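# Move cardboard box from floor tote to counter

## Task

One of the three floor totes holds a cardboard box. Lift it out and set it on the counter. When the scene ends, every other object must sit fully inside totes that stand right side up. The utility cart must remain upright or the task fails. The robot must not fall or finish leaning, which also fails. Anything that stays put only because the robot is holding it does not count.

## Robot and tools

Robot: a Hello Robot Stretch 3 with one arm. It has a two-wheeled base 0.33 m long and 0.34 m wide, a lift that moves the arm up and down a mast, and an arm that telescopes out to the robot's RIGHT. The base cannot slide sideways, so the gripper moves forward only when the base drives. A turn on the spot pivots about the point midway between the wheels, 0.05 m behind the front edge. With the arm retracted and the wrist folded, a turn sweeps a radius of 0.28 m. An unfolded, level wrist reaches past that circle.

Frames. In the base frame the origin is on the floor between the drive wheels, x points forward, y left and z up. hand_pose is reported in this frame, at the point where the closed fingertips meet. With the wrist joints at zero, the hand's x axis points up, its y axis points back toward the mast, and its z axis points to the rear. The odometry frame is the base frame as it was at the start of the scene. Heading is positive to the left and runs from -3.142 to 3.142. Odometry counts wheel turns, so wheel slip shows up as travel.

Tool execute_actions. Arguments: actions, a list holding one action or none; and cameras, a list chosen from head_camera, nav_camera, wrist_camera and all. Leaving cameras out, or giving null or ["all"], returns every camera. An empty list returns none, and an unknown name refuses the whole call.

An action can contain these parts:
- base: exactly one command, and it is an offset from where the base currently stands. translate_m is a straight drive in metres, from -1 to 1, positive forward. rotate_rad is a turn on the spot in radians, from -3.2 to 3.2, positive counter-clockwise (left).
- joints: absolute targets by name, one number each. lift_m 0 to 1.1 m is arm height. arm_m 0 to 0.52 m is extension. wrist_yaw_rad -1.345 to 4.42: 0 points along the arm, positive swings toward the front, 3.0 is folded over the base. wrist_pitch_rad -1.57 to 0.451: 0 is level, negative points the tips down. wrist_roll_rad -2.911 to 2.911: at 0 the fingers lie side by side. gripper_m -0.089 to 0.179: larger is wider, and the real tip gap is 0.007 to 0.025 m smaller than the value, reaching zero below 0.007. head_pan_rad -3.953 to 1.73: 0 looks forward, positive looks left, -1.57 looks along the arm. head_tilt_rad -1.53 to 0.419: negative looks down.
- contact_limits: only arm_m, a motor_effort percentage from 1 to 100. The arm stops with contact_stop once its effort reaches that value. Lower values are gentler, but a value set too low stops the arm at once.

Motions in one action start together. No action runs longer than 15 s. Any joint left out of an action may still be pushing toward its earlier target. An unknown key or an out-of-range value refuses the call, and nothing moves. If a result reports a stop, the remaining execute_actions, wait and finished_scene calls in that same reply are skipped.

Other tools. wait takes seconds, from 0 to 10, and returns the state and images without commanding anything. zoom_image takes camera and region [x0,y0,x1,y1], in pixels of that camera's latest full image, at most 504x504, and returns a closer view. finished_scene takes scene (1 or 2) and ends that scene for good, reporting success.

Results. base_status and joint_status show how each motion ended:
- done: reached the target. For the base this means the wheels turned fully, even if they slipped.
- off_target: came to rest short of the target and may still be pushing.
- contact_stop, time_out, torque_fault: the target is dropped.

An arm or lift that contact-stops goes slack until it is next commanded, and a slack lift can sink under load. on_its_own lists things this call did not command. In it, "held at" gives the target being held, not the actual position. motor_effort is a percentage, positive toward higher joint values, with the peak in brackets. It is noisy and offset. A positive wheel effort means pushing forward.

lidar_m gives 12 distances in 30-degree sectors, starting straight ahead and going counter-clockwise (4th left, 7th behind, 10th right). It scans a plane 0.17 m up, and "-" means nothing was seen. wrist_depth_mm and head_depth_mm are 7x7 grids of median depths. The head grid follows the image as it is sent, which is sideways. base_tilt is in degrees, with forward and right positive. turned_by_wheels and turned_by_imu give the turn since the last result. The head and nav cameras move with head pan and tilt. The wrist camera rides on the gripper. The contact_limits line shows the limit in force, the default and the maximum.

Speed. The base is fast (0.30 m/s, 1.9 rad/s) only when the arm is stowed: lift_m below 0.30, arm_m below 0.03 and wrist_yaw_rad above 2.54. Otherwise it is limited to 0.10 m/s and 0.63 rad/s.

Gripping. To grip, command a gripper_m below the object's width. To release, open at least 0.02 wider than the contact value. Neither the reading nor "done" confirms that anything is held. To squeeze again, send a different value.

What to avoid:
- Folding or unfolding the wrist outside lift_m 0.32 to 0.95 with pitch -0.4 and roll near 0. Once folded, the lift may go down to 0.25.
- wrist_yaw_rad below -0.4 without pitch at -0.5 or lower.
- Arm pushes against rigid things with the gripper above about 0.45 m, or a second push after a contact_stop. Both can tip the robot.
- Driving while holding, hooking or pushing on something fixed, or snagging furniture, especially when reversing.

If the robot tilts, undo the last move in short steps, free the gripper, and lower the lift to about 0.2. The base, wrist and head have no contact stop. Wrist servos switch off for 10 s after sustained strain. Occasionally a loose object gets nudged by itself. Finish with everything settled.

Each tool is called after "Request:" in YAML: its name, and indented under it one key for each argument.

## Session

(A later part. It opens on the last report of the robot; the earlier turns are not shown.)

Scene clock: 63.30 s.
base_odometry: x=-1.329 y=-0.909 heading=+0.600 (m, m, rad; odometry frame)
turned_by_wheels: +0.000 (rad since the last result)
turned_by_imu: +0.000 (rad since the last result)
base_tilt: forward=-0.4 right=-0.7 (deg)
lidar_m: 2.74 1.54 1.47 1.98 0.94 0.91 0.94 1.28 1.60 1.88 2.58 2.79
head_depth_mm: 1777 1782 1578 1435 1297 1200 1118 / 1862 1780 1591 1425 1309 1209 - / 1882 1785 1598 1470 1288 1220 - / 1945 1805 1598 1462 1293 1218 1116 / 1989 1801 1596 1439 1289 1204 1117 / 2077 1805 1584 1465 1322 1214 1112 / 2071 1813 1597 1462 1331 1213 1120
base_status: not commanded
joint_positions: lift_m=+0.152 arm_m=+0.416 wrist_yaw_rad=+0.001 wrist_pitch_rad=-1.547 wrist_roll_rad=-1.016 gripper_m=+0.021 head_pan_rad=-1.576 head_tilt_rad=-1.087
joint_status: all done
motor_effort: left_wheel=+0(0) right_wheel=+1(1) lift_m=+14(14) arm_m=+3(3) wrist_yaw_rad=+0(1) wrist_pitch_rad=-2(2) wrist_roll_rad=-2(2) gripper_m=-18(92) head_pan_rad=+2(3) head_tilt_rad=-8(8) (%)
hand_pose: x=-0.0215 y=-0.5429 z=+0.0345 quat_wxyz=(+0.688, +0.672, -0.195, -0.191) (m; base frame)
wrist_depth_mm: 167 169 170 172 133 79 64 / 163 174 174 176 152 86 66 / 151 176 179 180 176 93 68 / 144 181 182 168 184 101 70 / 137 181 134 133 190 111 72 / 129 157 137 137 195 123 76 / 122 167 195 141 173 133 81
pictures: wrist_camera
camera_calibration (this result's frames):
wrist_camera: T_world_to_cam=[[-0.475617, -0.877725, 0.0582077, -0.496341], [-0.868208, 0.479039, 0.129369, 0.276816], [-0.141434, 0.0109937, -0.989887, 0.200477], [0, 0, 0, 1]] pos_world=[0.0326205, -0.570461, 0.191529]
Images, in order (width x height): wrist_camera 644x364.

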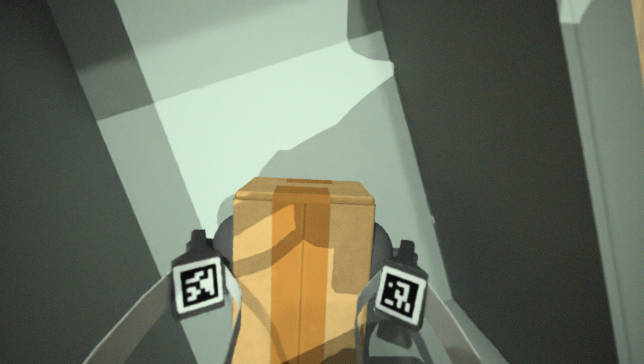

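Request:
execute_actions:
  actions:
    - {"joints": {"gripper_m": -0.01, "lift_m": 0.3}}
  cameras: ["head_camera", "wrist_camera"]

Scene clock: 68.77 s.
base_odometry: x=-1.329 y=-0.909 heading=+0.600 (m, m, rad; odometry frame)
turned_by_wheels: +0.000 (rad since the last result)
turned_by_imu: +0.000 (rad since the last result)
base_tilt: forward=-0.4 right=-0.7 (deg)
lidar_m: 2.74 1.53 1.47 1.98 0.95 0.91 0.94 1.28 1.60 0.49 2.59 2.78
head_depth_mm: 1764 1775 1581 1424 1308 1188 1117 / 1823 1771 1584 1421 1304 1207 - / 1883 1786 1628 1293 1295 1221 - / 1922 1795 1609 1406 1291 1225 1112 / 1954 1816 1615 1459 1293 1213 1112 / 2085 1810 1574 1452 1317 1209 1113 / 2083 1817 1589 1461 1327 1211 1122
base_status: not commanded
joint_positions: lift_m=+0.299 arm_m=+0.416 wrist_yaw_rad=+0.001 wrist_pitch_rad=-1.547 wrist_roll_rad=-1.016 gripper_m=-0.002 head_pan_rad=-1.576 head_tilt_rad=-1.087
joint_status: gripper_m off_target (ended at -0.002, target -0.010); the others done
on_its_own: gripper_m is held at -0.003, not at your -0.010, by its stall guard, which is still easing
motor_effort: left_wheel=+0(0) right_wheel=+1(1) lift_m=+31(32) arm_m=+3(3) wrist_yaw_rad=-1(1) wrist_pitch_rad=-2(2) wrist_roll_rad=-2(2) gripper_m=-26(100) head_pan_rad=+4(3) head_tilt_rad=-8(8) (%)
hand_pose: x=-0.0215 y=-0.5429 z=+0.1814 quat_wxyz=(+0.688, +0.672, -0.195, -0.191) (m; base frame)
wrist_depth_mm: 299 261 305 306 312 315 319 / 310 237 311 316 322 324 326 / 316 233 319 322 284 331 335 / 326 238 318 168 282 339 343 / 334 332 132 132 245 347 351 / 341 344 134 136 229 357 361 / 352 357 228 139 365 367 372
pictures: head_camera (sideways: a quarter turn clockwise sets it upright), wrist_camera
camera_calibration (this result's frames):
head_camera: T_world_to_cam=[[0.00364465, 0.881445, -0.472273, 0.628615], [0.999073, 0.0170517, 0.0395352, -0.0549764], [0.0429011, -0.47198, -0.880565, 1.1077], [0, 0, 0, 1]] pos_world=[0.00511274, -0.0303396, 1.27445]
wrist_camera: T_world_to_cam=[[-0.475607, -0.87773, 0.0582078, -0.504898], [-0.868213, 0.47903, 0.129369, 0.2578], [-0.141435, 0.0109922, -0.989887, 0.345945], [0, 0, 0, 1]] pos_world=[0.0326208, -0.570461, 0.338484]
Images, in order (width x height): head_camera 896x504, wrist_camera 644x364.

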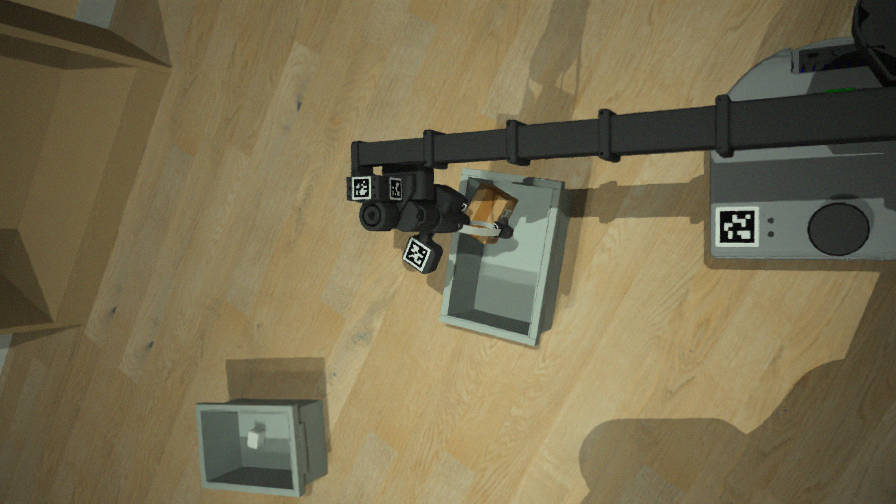

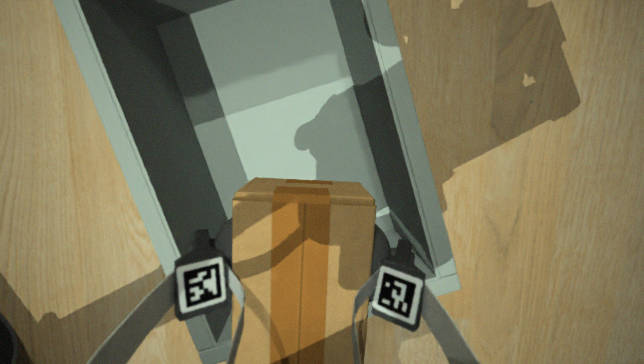

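Request:
execute_actions:
  actions:
    - {"base": {"translate_m": -0.5}, "joints": {"gripper_m": 0.015, "lift_m": 0.85, "arm_m": 0.15, "head_pan_rad": -3.3, "head_tilt_rad": -0.8}}
  cameras: ["nav_camera", "wrist_camera"]

Scene clock: 77.40 s.
base_odometry: x=-1.742 y=-1.191 heading=+0.600 (m, m, rad; odometry frame)
turned_by_wheels: +0.000 (rad since the last result)
turned_by_imu: -0.003 (rad since the last result)
base_tilt: forward=-0.4 right=-0.8 (deg)
lidar_m: 3.13 1.79 2.06 0.68 0.49 0.47 0.49 0.67 1.62 1.54 2.05 3.23
head_depth_mm: 917 807 630 - - - - / 954 811 634 562 - - - / 977 818 636 576 - - - / 1000 820 638 654 - - - / 1035 821 641 729 946 1175 - / 1064 830 662 785 1013 1317 - / 1143 831 686 842 1117 1349 -
base_status: done
joint_positions: lift_m=+0.849 arm_m=+0.150 wrist_yaw_rad=+0.001 wrist_pitch_rad=-1.547 wrist_roll_rad=-1.018 gripper_m=+0.016 head_pan_rad=-3.293 head_tilt_rad=-0.804
joint_status: all done
motor_effort: left_wheel=+0(5) right_wheel=+1(4) lift_m=+31(32) arm_m=-3(4) wrist_yaw_rad=+0(1) wrist_pitch_rad=-2(2) wrist_roll_rad=-1(2) gripper_m=-19(25) head_pan_rad=-3(36) head_tilt_rad=+2(31) (%)
hand_pose: x=-0.0215 y=-0.2773 z=+0.7314 quat_wxyz=(+0.688, +0.672, -0.195, -0.191) (m; base frame)
wrist_depth_mm: 791 793 793 801 833 818 836 / 803 816 806 819 827 853 854 / 820 835 846 846 856 862 867 / 850 869 509 168 859 879 904 / 885 881 132 133 897 886 917 / 898 907 136 137 930 925 951 / 912 938 925 141 939 961 -
pictures: nav_camera (sideways: a quarter turn counterclockwise sets it upright), wrist_camera
camera_calibration (this result's frames):
nav_camera: T_world_to_cam=[[-0.661979, 0.16005, 0.732235, -0.899369], [0.136378, 0.986348, -0.0923003, 0.165306], [-0.737011, 0.0387598, -0.674769, 0.838242], [0, 0, 0, 1]] pos_world=[-0.00011502, -0.0515956, 1.23943]
wrist_camera: T_world_to_cam=[[-0.47379, -0.878711, 0.0582293, -0.304076], [-0.869195, 0.477235, 0.129412, 0.0588902], [-0.141505, 0.0107015, -0.98988, 0.887369], [0, 0, 0, 1]] pos_world=[0.0326856, -0.304796, 0.888474]
Images, in order (width x height): nav_camera 672x504, wrist_camera 644x364.

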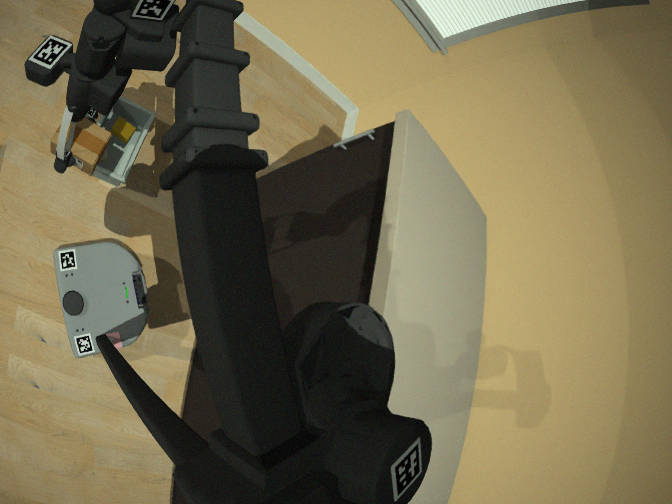

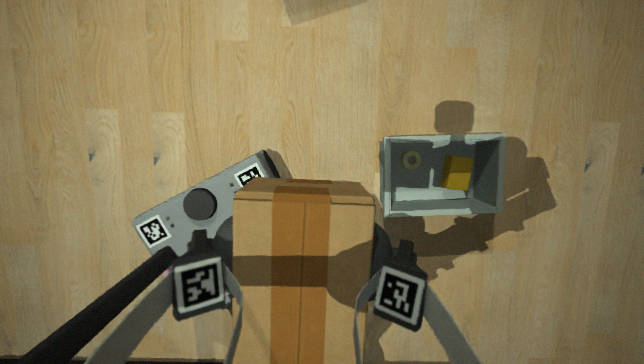

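Request:
execute_actions:
  actions:
    - {"base": {"rotate_rad": -2.09}, "joints": {"lift_m": 1.1, "head_pan_rad": -1.35, "head_tilt_rad": -0.7}}

Scene clock: 83.80 s.
base_odometry: x=-1.742 y=-1.191 heading=-1.490 (m, m, rad; odometry frame)
turned_by_wheels: -2.090 (rad since the last result)
turned_by_imu: -2.116 (rad since the last result)
base_tilt: forward=-0.4 right=-0.7 (deg)
lidar_m: 1.62 1.53 2.05 3.69 3.10 1.79 2.11 0.67 0.49 0.47 0.49 0.67
head_depth_mm: 892 964 - - 347 324 944 / 908 984 691 592 460 824 994 / 923 992 672 583 660 832 1053 / 942 1004 756 607 695 857 1135 / 966 1029 758 610 724 898 1160 / 986 1050 760 631 754 950 1187 / 1007 1070 765 632 788 1003 1208
base_status: done
joint_positions: lift_m=+1.099 arm_m=+0.150 wrist_yaw_rad=+0.001 wrist_pitch_rad=-1.547 wrist_roll_rad=-1.018 gripper_m=+0.016 head_pan_rad=-1.357 head_tilt_rad=-0.705
joint_status: all done
motor_effort: left_wheel=+3(10) right_wheel=-2(6) lift_m=+30(31) arm_m=-3(3) wrist_yaw_rad=-1(0) wrist_pitch_rad=-2(2) wrist_roll_rad=-1(1) gripper_m=-19(19) head_pan_rad=+3(39) head_tilt_rad=+4(16) (%)
hand_pose: x=-0.0215 y=-0.2773 z=+0.9814 quat_wxyz=(+0.688, +0.672, -0.195, -0.191) (m; base frame)
wrist_depth_mm: - - - - 381 215 215 / - - - - 447 234 220 / - - - - 568 306 225 / - - - 165 742 356 231 / - - 132 133 903 422 240 / - - 136 137 - 519 252 / - - - 141 - 646 289
pictures: head_camera (sideways: a quarter turn clockwise sets it upright), nav_camera (sideways: a quarter turn counterclockwise sets it upright), wrist_camera
camera_calibration (this result's frames):
head_camera: T_world_to_cam=[[-0.137639, 0.627232, -0.766573, 1.01293], [0.968595, 0.247037, 0.0282207, -0.0400773], [0.207073, -0.738615, -0.641536, 0.795893], [0, 0, 0, 1]] pos_world=[0.01343, -0.0375861, 1.28821]
nav_camera: T_world_to_cam=[[0.0709302, -0.601846, 0.795456, -0.986245], [-0.968092, -0.233689, -0.0904865, 0.169694], [0.240348, -0.763656, -0.599218, 0.734002], [0, 0, 0, 1]] pos_world=[0.0578176, 0.0066131, 1.2397]
wrist_camera: T_world_to_cam=[[-0.473809, -0.8787, 0.0582291, -0.318631], [-0.869184, 0.477254, 0.129411, 0.0265425], [-0.141504, 0.0107045, -0.98988, 1.13484], [0, 0, 0, 1]] pos_world=[0.0326849, -0.304796, 1.13848]
Images, in order (width x height): head_camera 896x504, nav_camera 672x504, wrist_camera 644x364.

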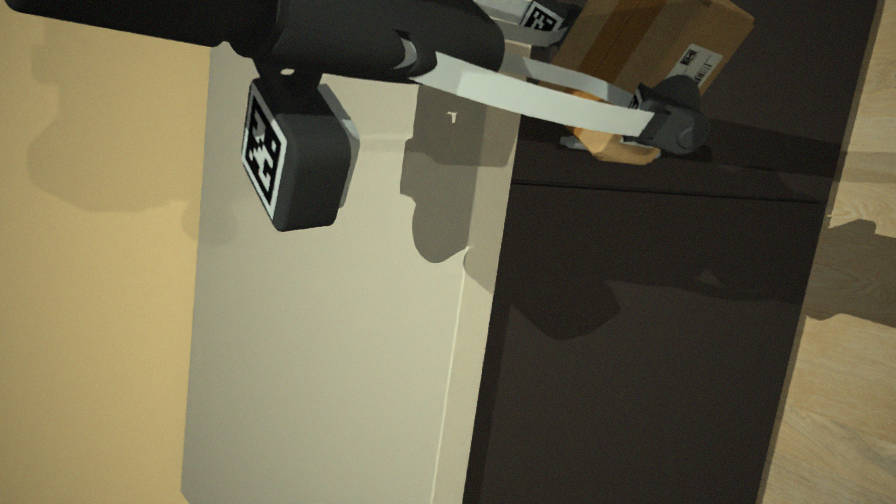

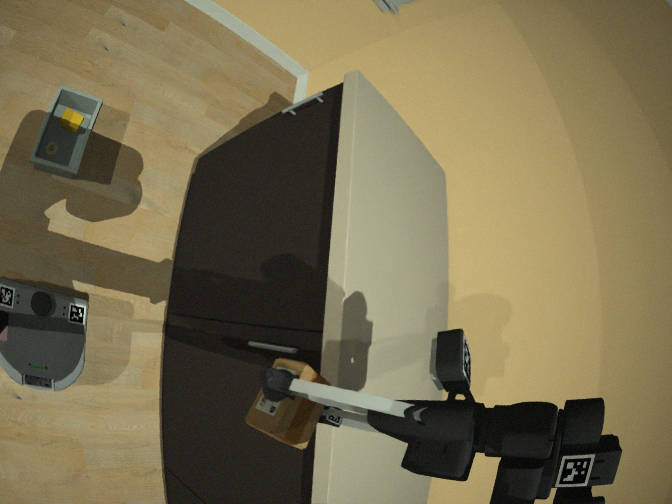

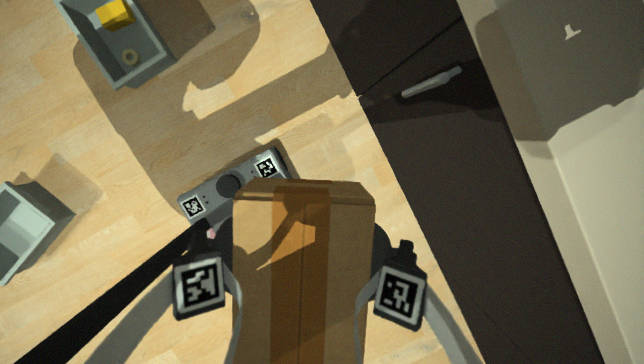

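Request:
execute_actions:
  actions:
    - {"joints": {"arm_m": 0.49}, "contact_limits": {"arm_m": 15}}
  cameras: ["head_camera", "wrist_camera"]

Scene clock: 88.37 s.
base_odometry: x=-1.742 y=-1.191 heading=-1.490 (m, m, rad; odometry frame)
turned_by_wheels: +0.000 (rad since the last result)
turned_by_imu: +0.000 (rad since the last result)
base_tilt: forward=-0.4 right=-0.7 (deg)
lidar_m: 1.62 1.54 2.05 3.68 3.12 1.80 2.11 0.67 0.49 0.47 0.49 0.67
head_depth_mm: - 932 582 582 621 754 942 / 893 988 693 583 637 784 991 / 925 991 751 585 661 818 1055 / 941 1012 754 606 695 857 1140 / 964 1027 757 610 719 902 1163 / 984 1055 761 631 754 950 1185 / 1007 1069 766 632 787 1001 1215
base_status: not commanded
joint_positions: lift_m=+1.099 arm_m=+0.490 wrist_yaw_rad=+0.001 wrist_pitch_rad=-1.547 wrist_roll_rad=-1.018 gripper_m=+0.016 head_pan_rad=-1.357 head_tilt_rad=-0.705
joint_status: all done
motor_effort: left_wheel=+3(4) right_wheel=-2(2) lift_m=+30(30) arm_m=+3(3) wrist_yaw_rad=-1(1) wrist_pitch_rad=-2(2) wrist_roll_rad=-1(1) gripper_m=-19(19) head_pan_rad=+4(3) head_tilt_rad=+4(4) (%)
contact_limits: arm_m 15 (drawing in: default 30, maximum 50; extending or still: default 41, maximum 67)
hand_pose: x=-0.0215 y=-0.6169 z=+0.9814 quat_wxyz=(+0.688, +0.672, -0.195, -0.191) (m; base frame)
wrist_depth_mm: 203 205 206 208 210 212 213 / 208 209 211 214 215 217 219 / 214 215 217 219 220 223 226 / 220 220 220 168 226 228 229 / - 226 133 133 232 235 236 / - 231 136 136 238 240 243 / - 241 238 140 245 246 250
pictures: head_camera (sideways: a quarter turn clockwise sets it upright), wrist_camera
camera_calibration (this result's frames):
head_camera: T_world_to_cam=[[-0.137628, 0.627171, -0.766626, 1.013], [0.968594, 0.247042, 0.0282177, -0.0400735], [0.207086, -0.738666, -0.641473, 0.795811], [0, 0, 0, 1]] pos_world=[0.0134303, -0.0375871, 1.28822]
wrist_camera: T_world_to_cam=[[-0.473874, -0.878665, 0.058229, -0.616974], [-0.869149, 0.477318, 0.129411, 0.188636], [-0.141503, 0.010715, -0.98988, 1.13849], [0, 0, 0, 1]] pos_world=[0.0326842, -0.644352, 1.13848]
Images, in order (width x height): head_camera 896x504, wrist_camera 644x364.

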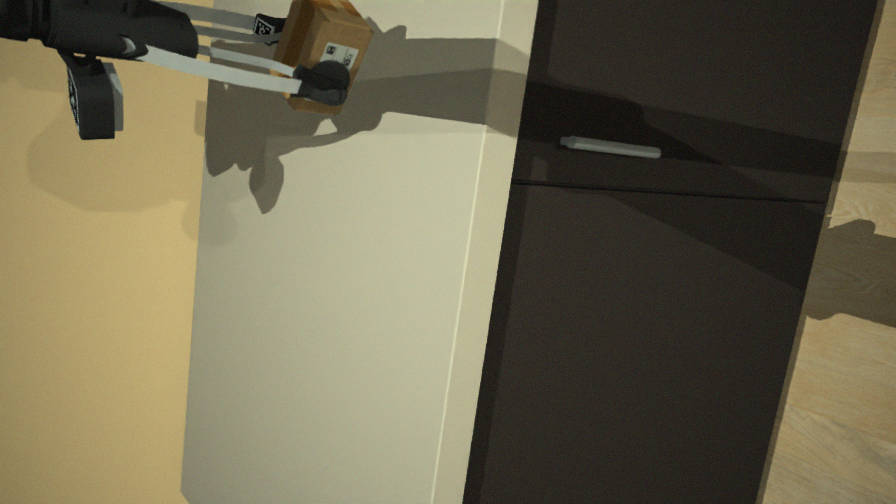

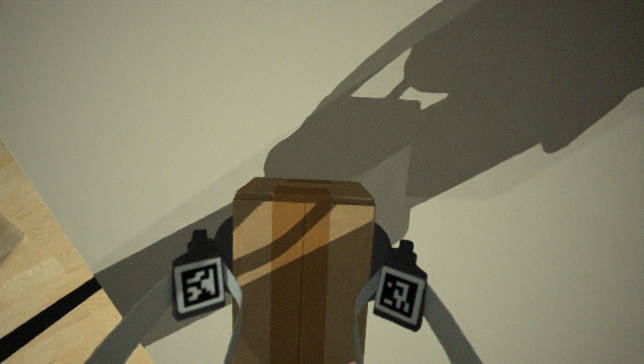

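Request:
execute_actions:
  actions:
    - {"joints": {"lift_m": 1.056}}
  cameras: []

Request:
execute_actions:
  actions:
    - {"joints": {"gripper_m": 0.11}}
  cameras: ["head_camera", "wrist_camera"]

Scene clock: 90.47 s.
base_odometry: x=-1.742 y=-1.191 heading=-1.490 (m, m, rad; odometry frame)
turned_by_wheels: +0.000 (rad since the last result)
turned_by_imu: +0.000 (rad since the last result)
base_tilt: forward=-0.5 right=-0.8 (deg)
lidar_m: 1.62 1.53 2.06 3.69 3.11 1.79 2.11 0.67 0.49 0.47 0.49 0.67
head_depth_mm: 893 - 618 578 622 749 940 / 905 987 764 583 641 784 994 / 925 991 752 585 664 819 1056 / 943 1003 752 606 692 856 1140 / 964 1027 754 608 724 906 1163 / 988 1054 758 630 753 947 1182 / 1006 1072 764 634 788 1000 1208
base_status: not commanded
joint_positions: lift_m=+1.056 arm_m=+0.490 wrist_yaw_rad=+0.001 wrist_pitch_rad=-1.547 wrist_roll_rad=-1.018 gripper_m=+0.016 head_pan_rad=-1.357 head_tilt_rad=-0.705
joint_status: all done
motor_effort: left_wheel=+3(3) right_wheel=-2(2) lift_m=+14(28) arm_m=+3(3) wrist_yaw_rad=-1(1) wrist_pitch_rad=-2(1) wrist_roll_rad=-1(1) gripper_m=-19(19) head_pan_rad=+3(3) head_tilt_rad=+3(3) (%)
hand_pose: x=-0.0215 y=-0.6169 z=+0.9385 quat_wxyz=(+0.688, +0.672, -0.195, -0.191) (m; base frame)
wrist_depth_mm: 164 166 167 168 170 171 173 / 169 170 171 172 174 175 178 / 173 174 175 177 179 180 182 / 177 178 179 168 183 185 187 / 182 182 133 133 187 190 191 / 188 187 136 136 193 196 196 / - 193 193 140 199 200 202
pictures: none
No camera images: the call's "cameras" was empty. Leave "cameras" out to get every camera's image.

Scene clock: 91.90 s.
base_odometry: x=-1.742 y=-1.191 heading=-1.490 (m, m, rad; odometry frame)
turned_by_wheels: +0.000 (rad since the last result)
turned_by_imu: +0.000 (rad since the last result)
base_tilt: forward=-0.4 right=-0.7 (deg)
lidar_m: 1.62 1.54 2.05 3.69 3.11 1.79 2.11 0.67 0.49 0.47 0.49 0.67
head_depth_mm: 890 - 623 583 622 751 939 / 909 985 763 581 641 782 997 / 929 992 754 585 661 824 1057 / 947 1010 756 604 698 857 1136 / 964 1028 757 607 723 904 1166 / 988 1056 760 632 756 946 1183 / 1011 1073 761 633 786 1003 1210
base_status: not commanded
joint_positions: lift_m=+1.056 arm_m=+0.490 wrist_yaw_rad=+0.001 wrist_pitch_rad=-1.548 wrist_roll_rad=-1.018 gripper_m=+0.110 head_pan_rad=-1.357 head_tilt_rad=-0.705
joint_status: all done
motor_effort: left_wheel=+3(3) right_wheel=-2(2) lift_m=+14(14) arm_m=+3(3) wrist_yaw_rad=+0(0) wrist_pitch_rad=-1(2) wrist_roll_rad=-1(1) gripper_m=+1(80) head_pan_rad=+3(3) head_tilt_rad=+4(3) (%)
hand_pose: x=-0.0215 y=-0.6167 z=+0.9385 quat_wxyz=(+0.688, +0.673, -0.195, -0.191) (m; base frame)
wrist_depth_mm: 165 166 168 169 170 171 173 / 169 170 171 173 174 176 177 / 173 174 176 177 178 181 182 / 178 178 179 168 183 184 187 / 182 182 158 135 187 190 192 / 188 - 188 138 192 194 198 / - 193 192 142 199 200 203
pictures: head_camera (sideways: a quarter turn clockwise sets it upright), wrist_camera
camera_calibration (this result's frames):
head_camera: T_world_to_cam=[[-0.137628, 0.627171, -0.766626, 1.013], [0.968594, 0.247043, 0.0282177, -0.0400735], [0.207087, -0.738666, -0.641473, 0.795811], [0, 0, 0, 1]] pos_world=[0.0134304, -0.0375871, 1.28822]
wrist_camera: T_world_to_cam=[[-0.473875, -0.878712, 0.0575198, -0.613655], [-0.869149, 0.477214, 0.129797, 0.19367], [-0.141504, 0.0115143, -0.989871, 1.09645], [0, 0, 0, 1]] pos_world=[0.0326842, -0.644272, 1.0955]
Images, in order (width x height): head_camera 896x504, wrist_camera 644x364.

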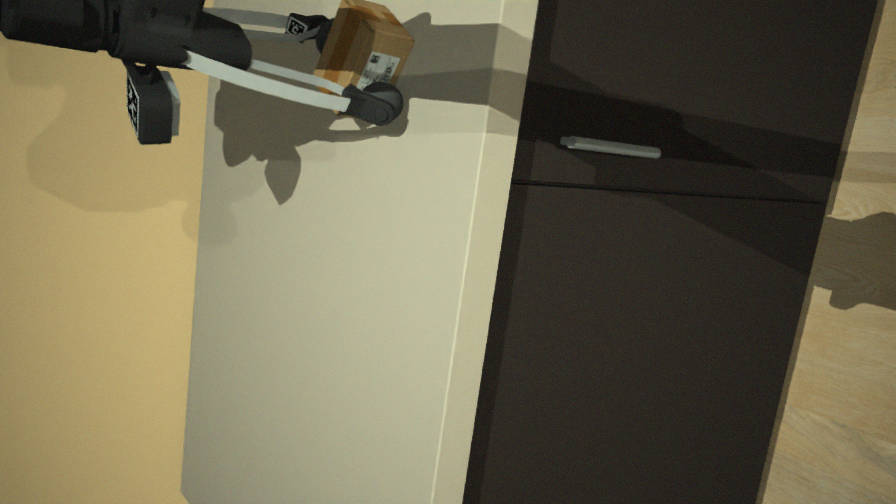

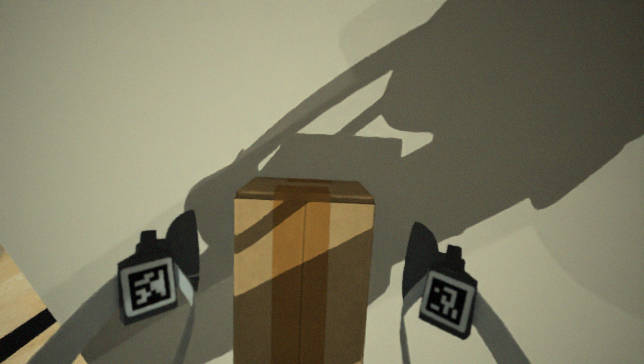

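Request:
execute_actions:
  actions:
    - {"joints": {"lift_m": 1.1, "gripper_m": 0.15, "head_pan_rad": 1.3, "head_tilt_rad": -0.8}}
  cameras: ["nav_camera", "wrist_camera"]

Scene clock: 94.93 s.
base_odometry: x=-1.742 y=-1.191 heading=-1.490 (m, m, rad; odometry frame)
turned_by_wheels: +0.000 (rad since the last result)
turned_by_imu: +0.000 (rad since the last result)
base_tilt: forward=-0.4 right=-0.7 (deg)
lidar_m: 1.62 1.54 2.05 3.69 3.13 1.79 2.12 0.67 0.49 0.47 0.49 0.67
head_depth_mm: 2657 2692 2180 1815 1520 1317 1159 / 3250 2935 2221 1812 1533 1320 1162 / 3445 2933 2231 1826 1533 1300 1160 / 3431 2927 2224 1808 1483 1294 1169 / 3375 2915 2279 1824 1533 1319 1160 / 3247 2902 2253 1832 1534 1335 1163 / 3155 2950 2268 1834 1560 1334 1211
base_status: not commanded
joint_positions: lift_m=+1.099 arm_m=+0.490 wrist_yaw_rad=+0.001 wrist_pitch_rad=-1.548 wrist_roll_rad=-1.018 gripper_m=+0.150 head_pan_rad=+1.293 head_tilt_rad=-0.790
joint_status: all done
motor_effort: left_wheel=+3(3) right_wheel=-2(2) lift_m=+30(33) arm_m=+3(3) wrist_yaw_rad=+0(1) wrist_pitch_rad=-1(1) wrist_roll_rad=-1(1) gripper_m=+0(80) head_pan_rad=+3(35) head_tilt_rad=-5(20) (%)
hand_pose: x=-0.0215 y=-0.6167 z=+0.9815 quat_wxyz=(+0.688, +0.673, -0.195, -0.191) (m; base frame)
wrist_depth_mm: 204 205 206 208 210 211 213 / 209 209 211 213 215 217 219 / 214 215 217 218 221 224 224 / 220 221 221 178 227 228 231 / - 226 227 179 233 234 237 / - 233 233 183 238 240 242 / - 240 240 241 246 250 250
pictures: nav_camera (sideways: a quarter turn counterclockwise sets it upright), wrist_camera
camera_calibration (this result's frames):
nav_camera: T_world_to_cam=[[0.2397, 0.626937, 0.741278, -0.916656], [0.961548, -0.25873, -0.0921057, 0.160021], [0.134047, 0.734853, -0.664848, 0.820024], [0, 0, 0, 1]] pos_world=[-0.0440665, 0.0134913, 1.23943]
wrist_camera: T_world_to_cam=[[-0.473875, -0.878712, 0.0575198, -0.616128], [-0.869149, 0.477214, 0.129797, 0.188089], [-0.141504, 0.0115143, -0.989871, 1.13901], [0, 0, 0, 1]] pos_world=[0.0326842, -0.644273, 1.1385]
Images, in order (width x height): nav_camera 672x504, wrist_camera 644x364.

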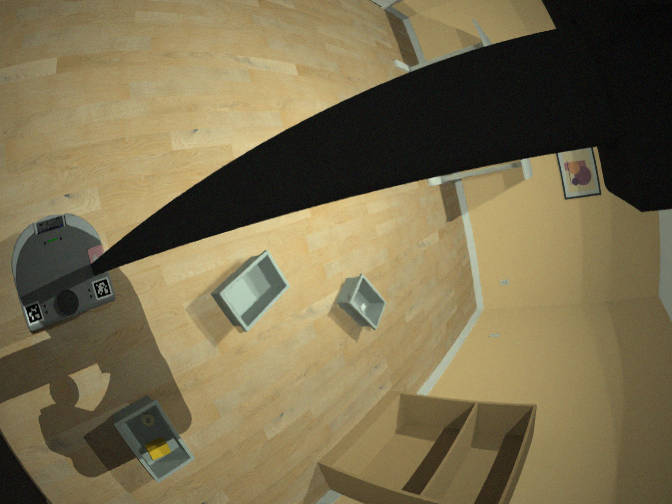

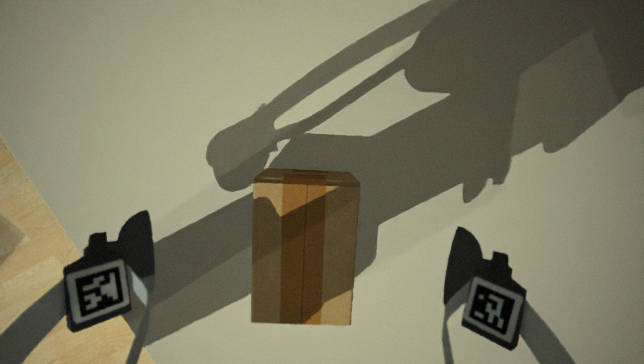

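Request:
finished_scene:
  scene: 1

The scene is finished: the task was done.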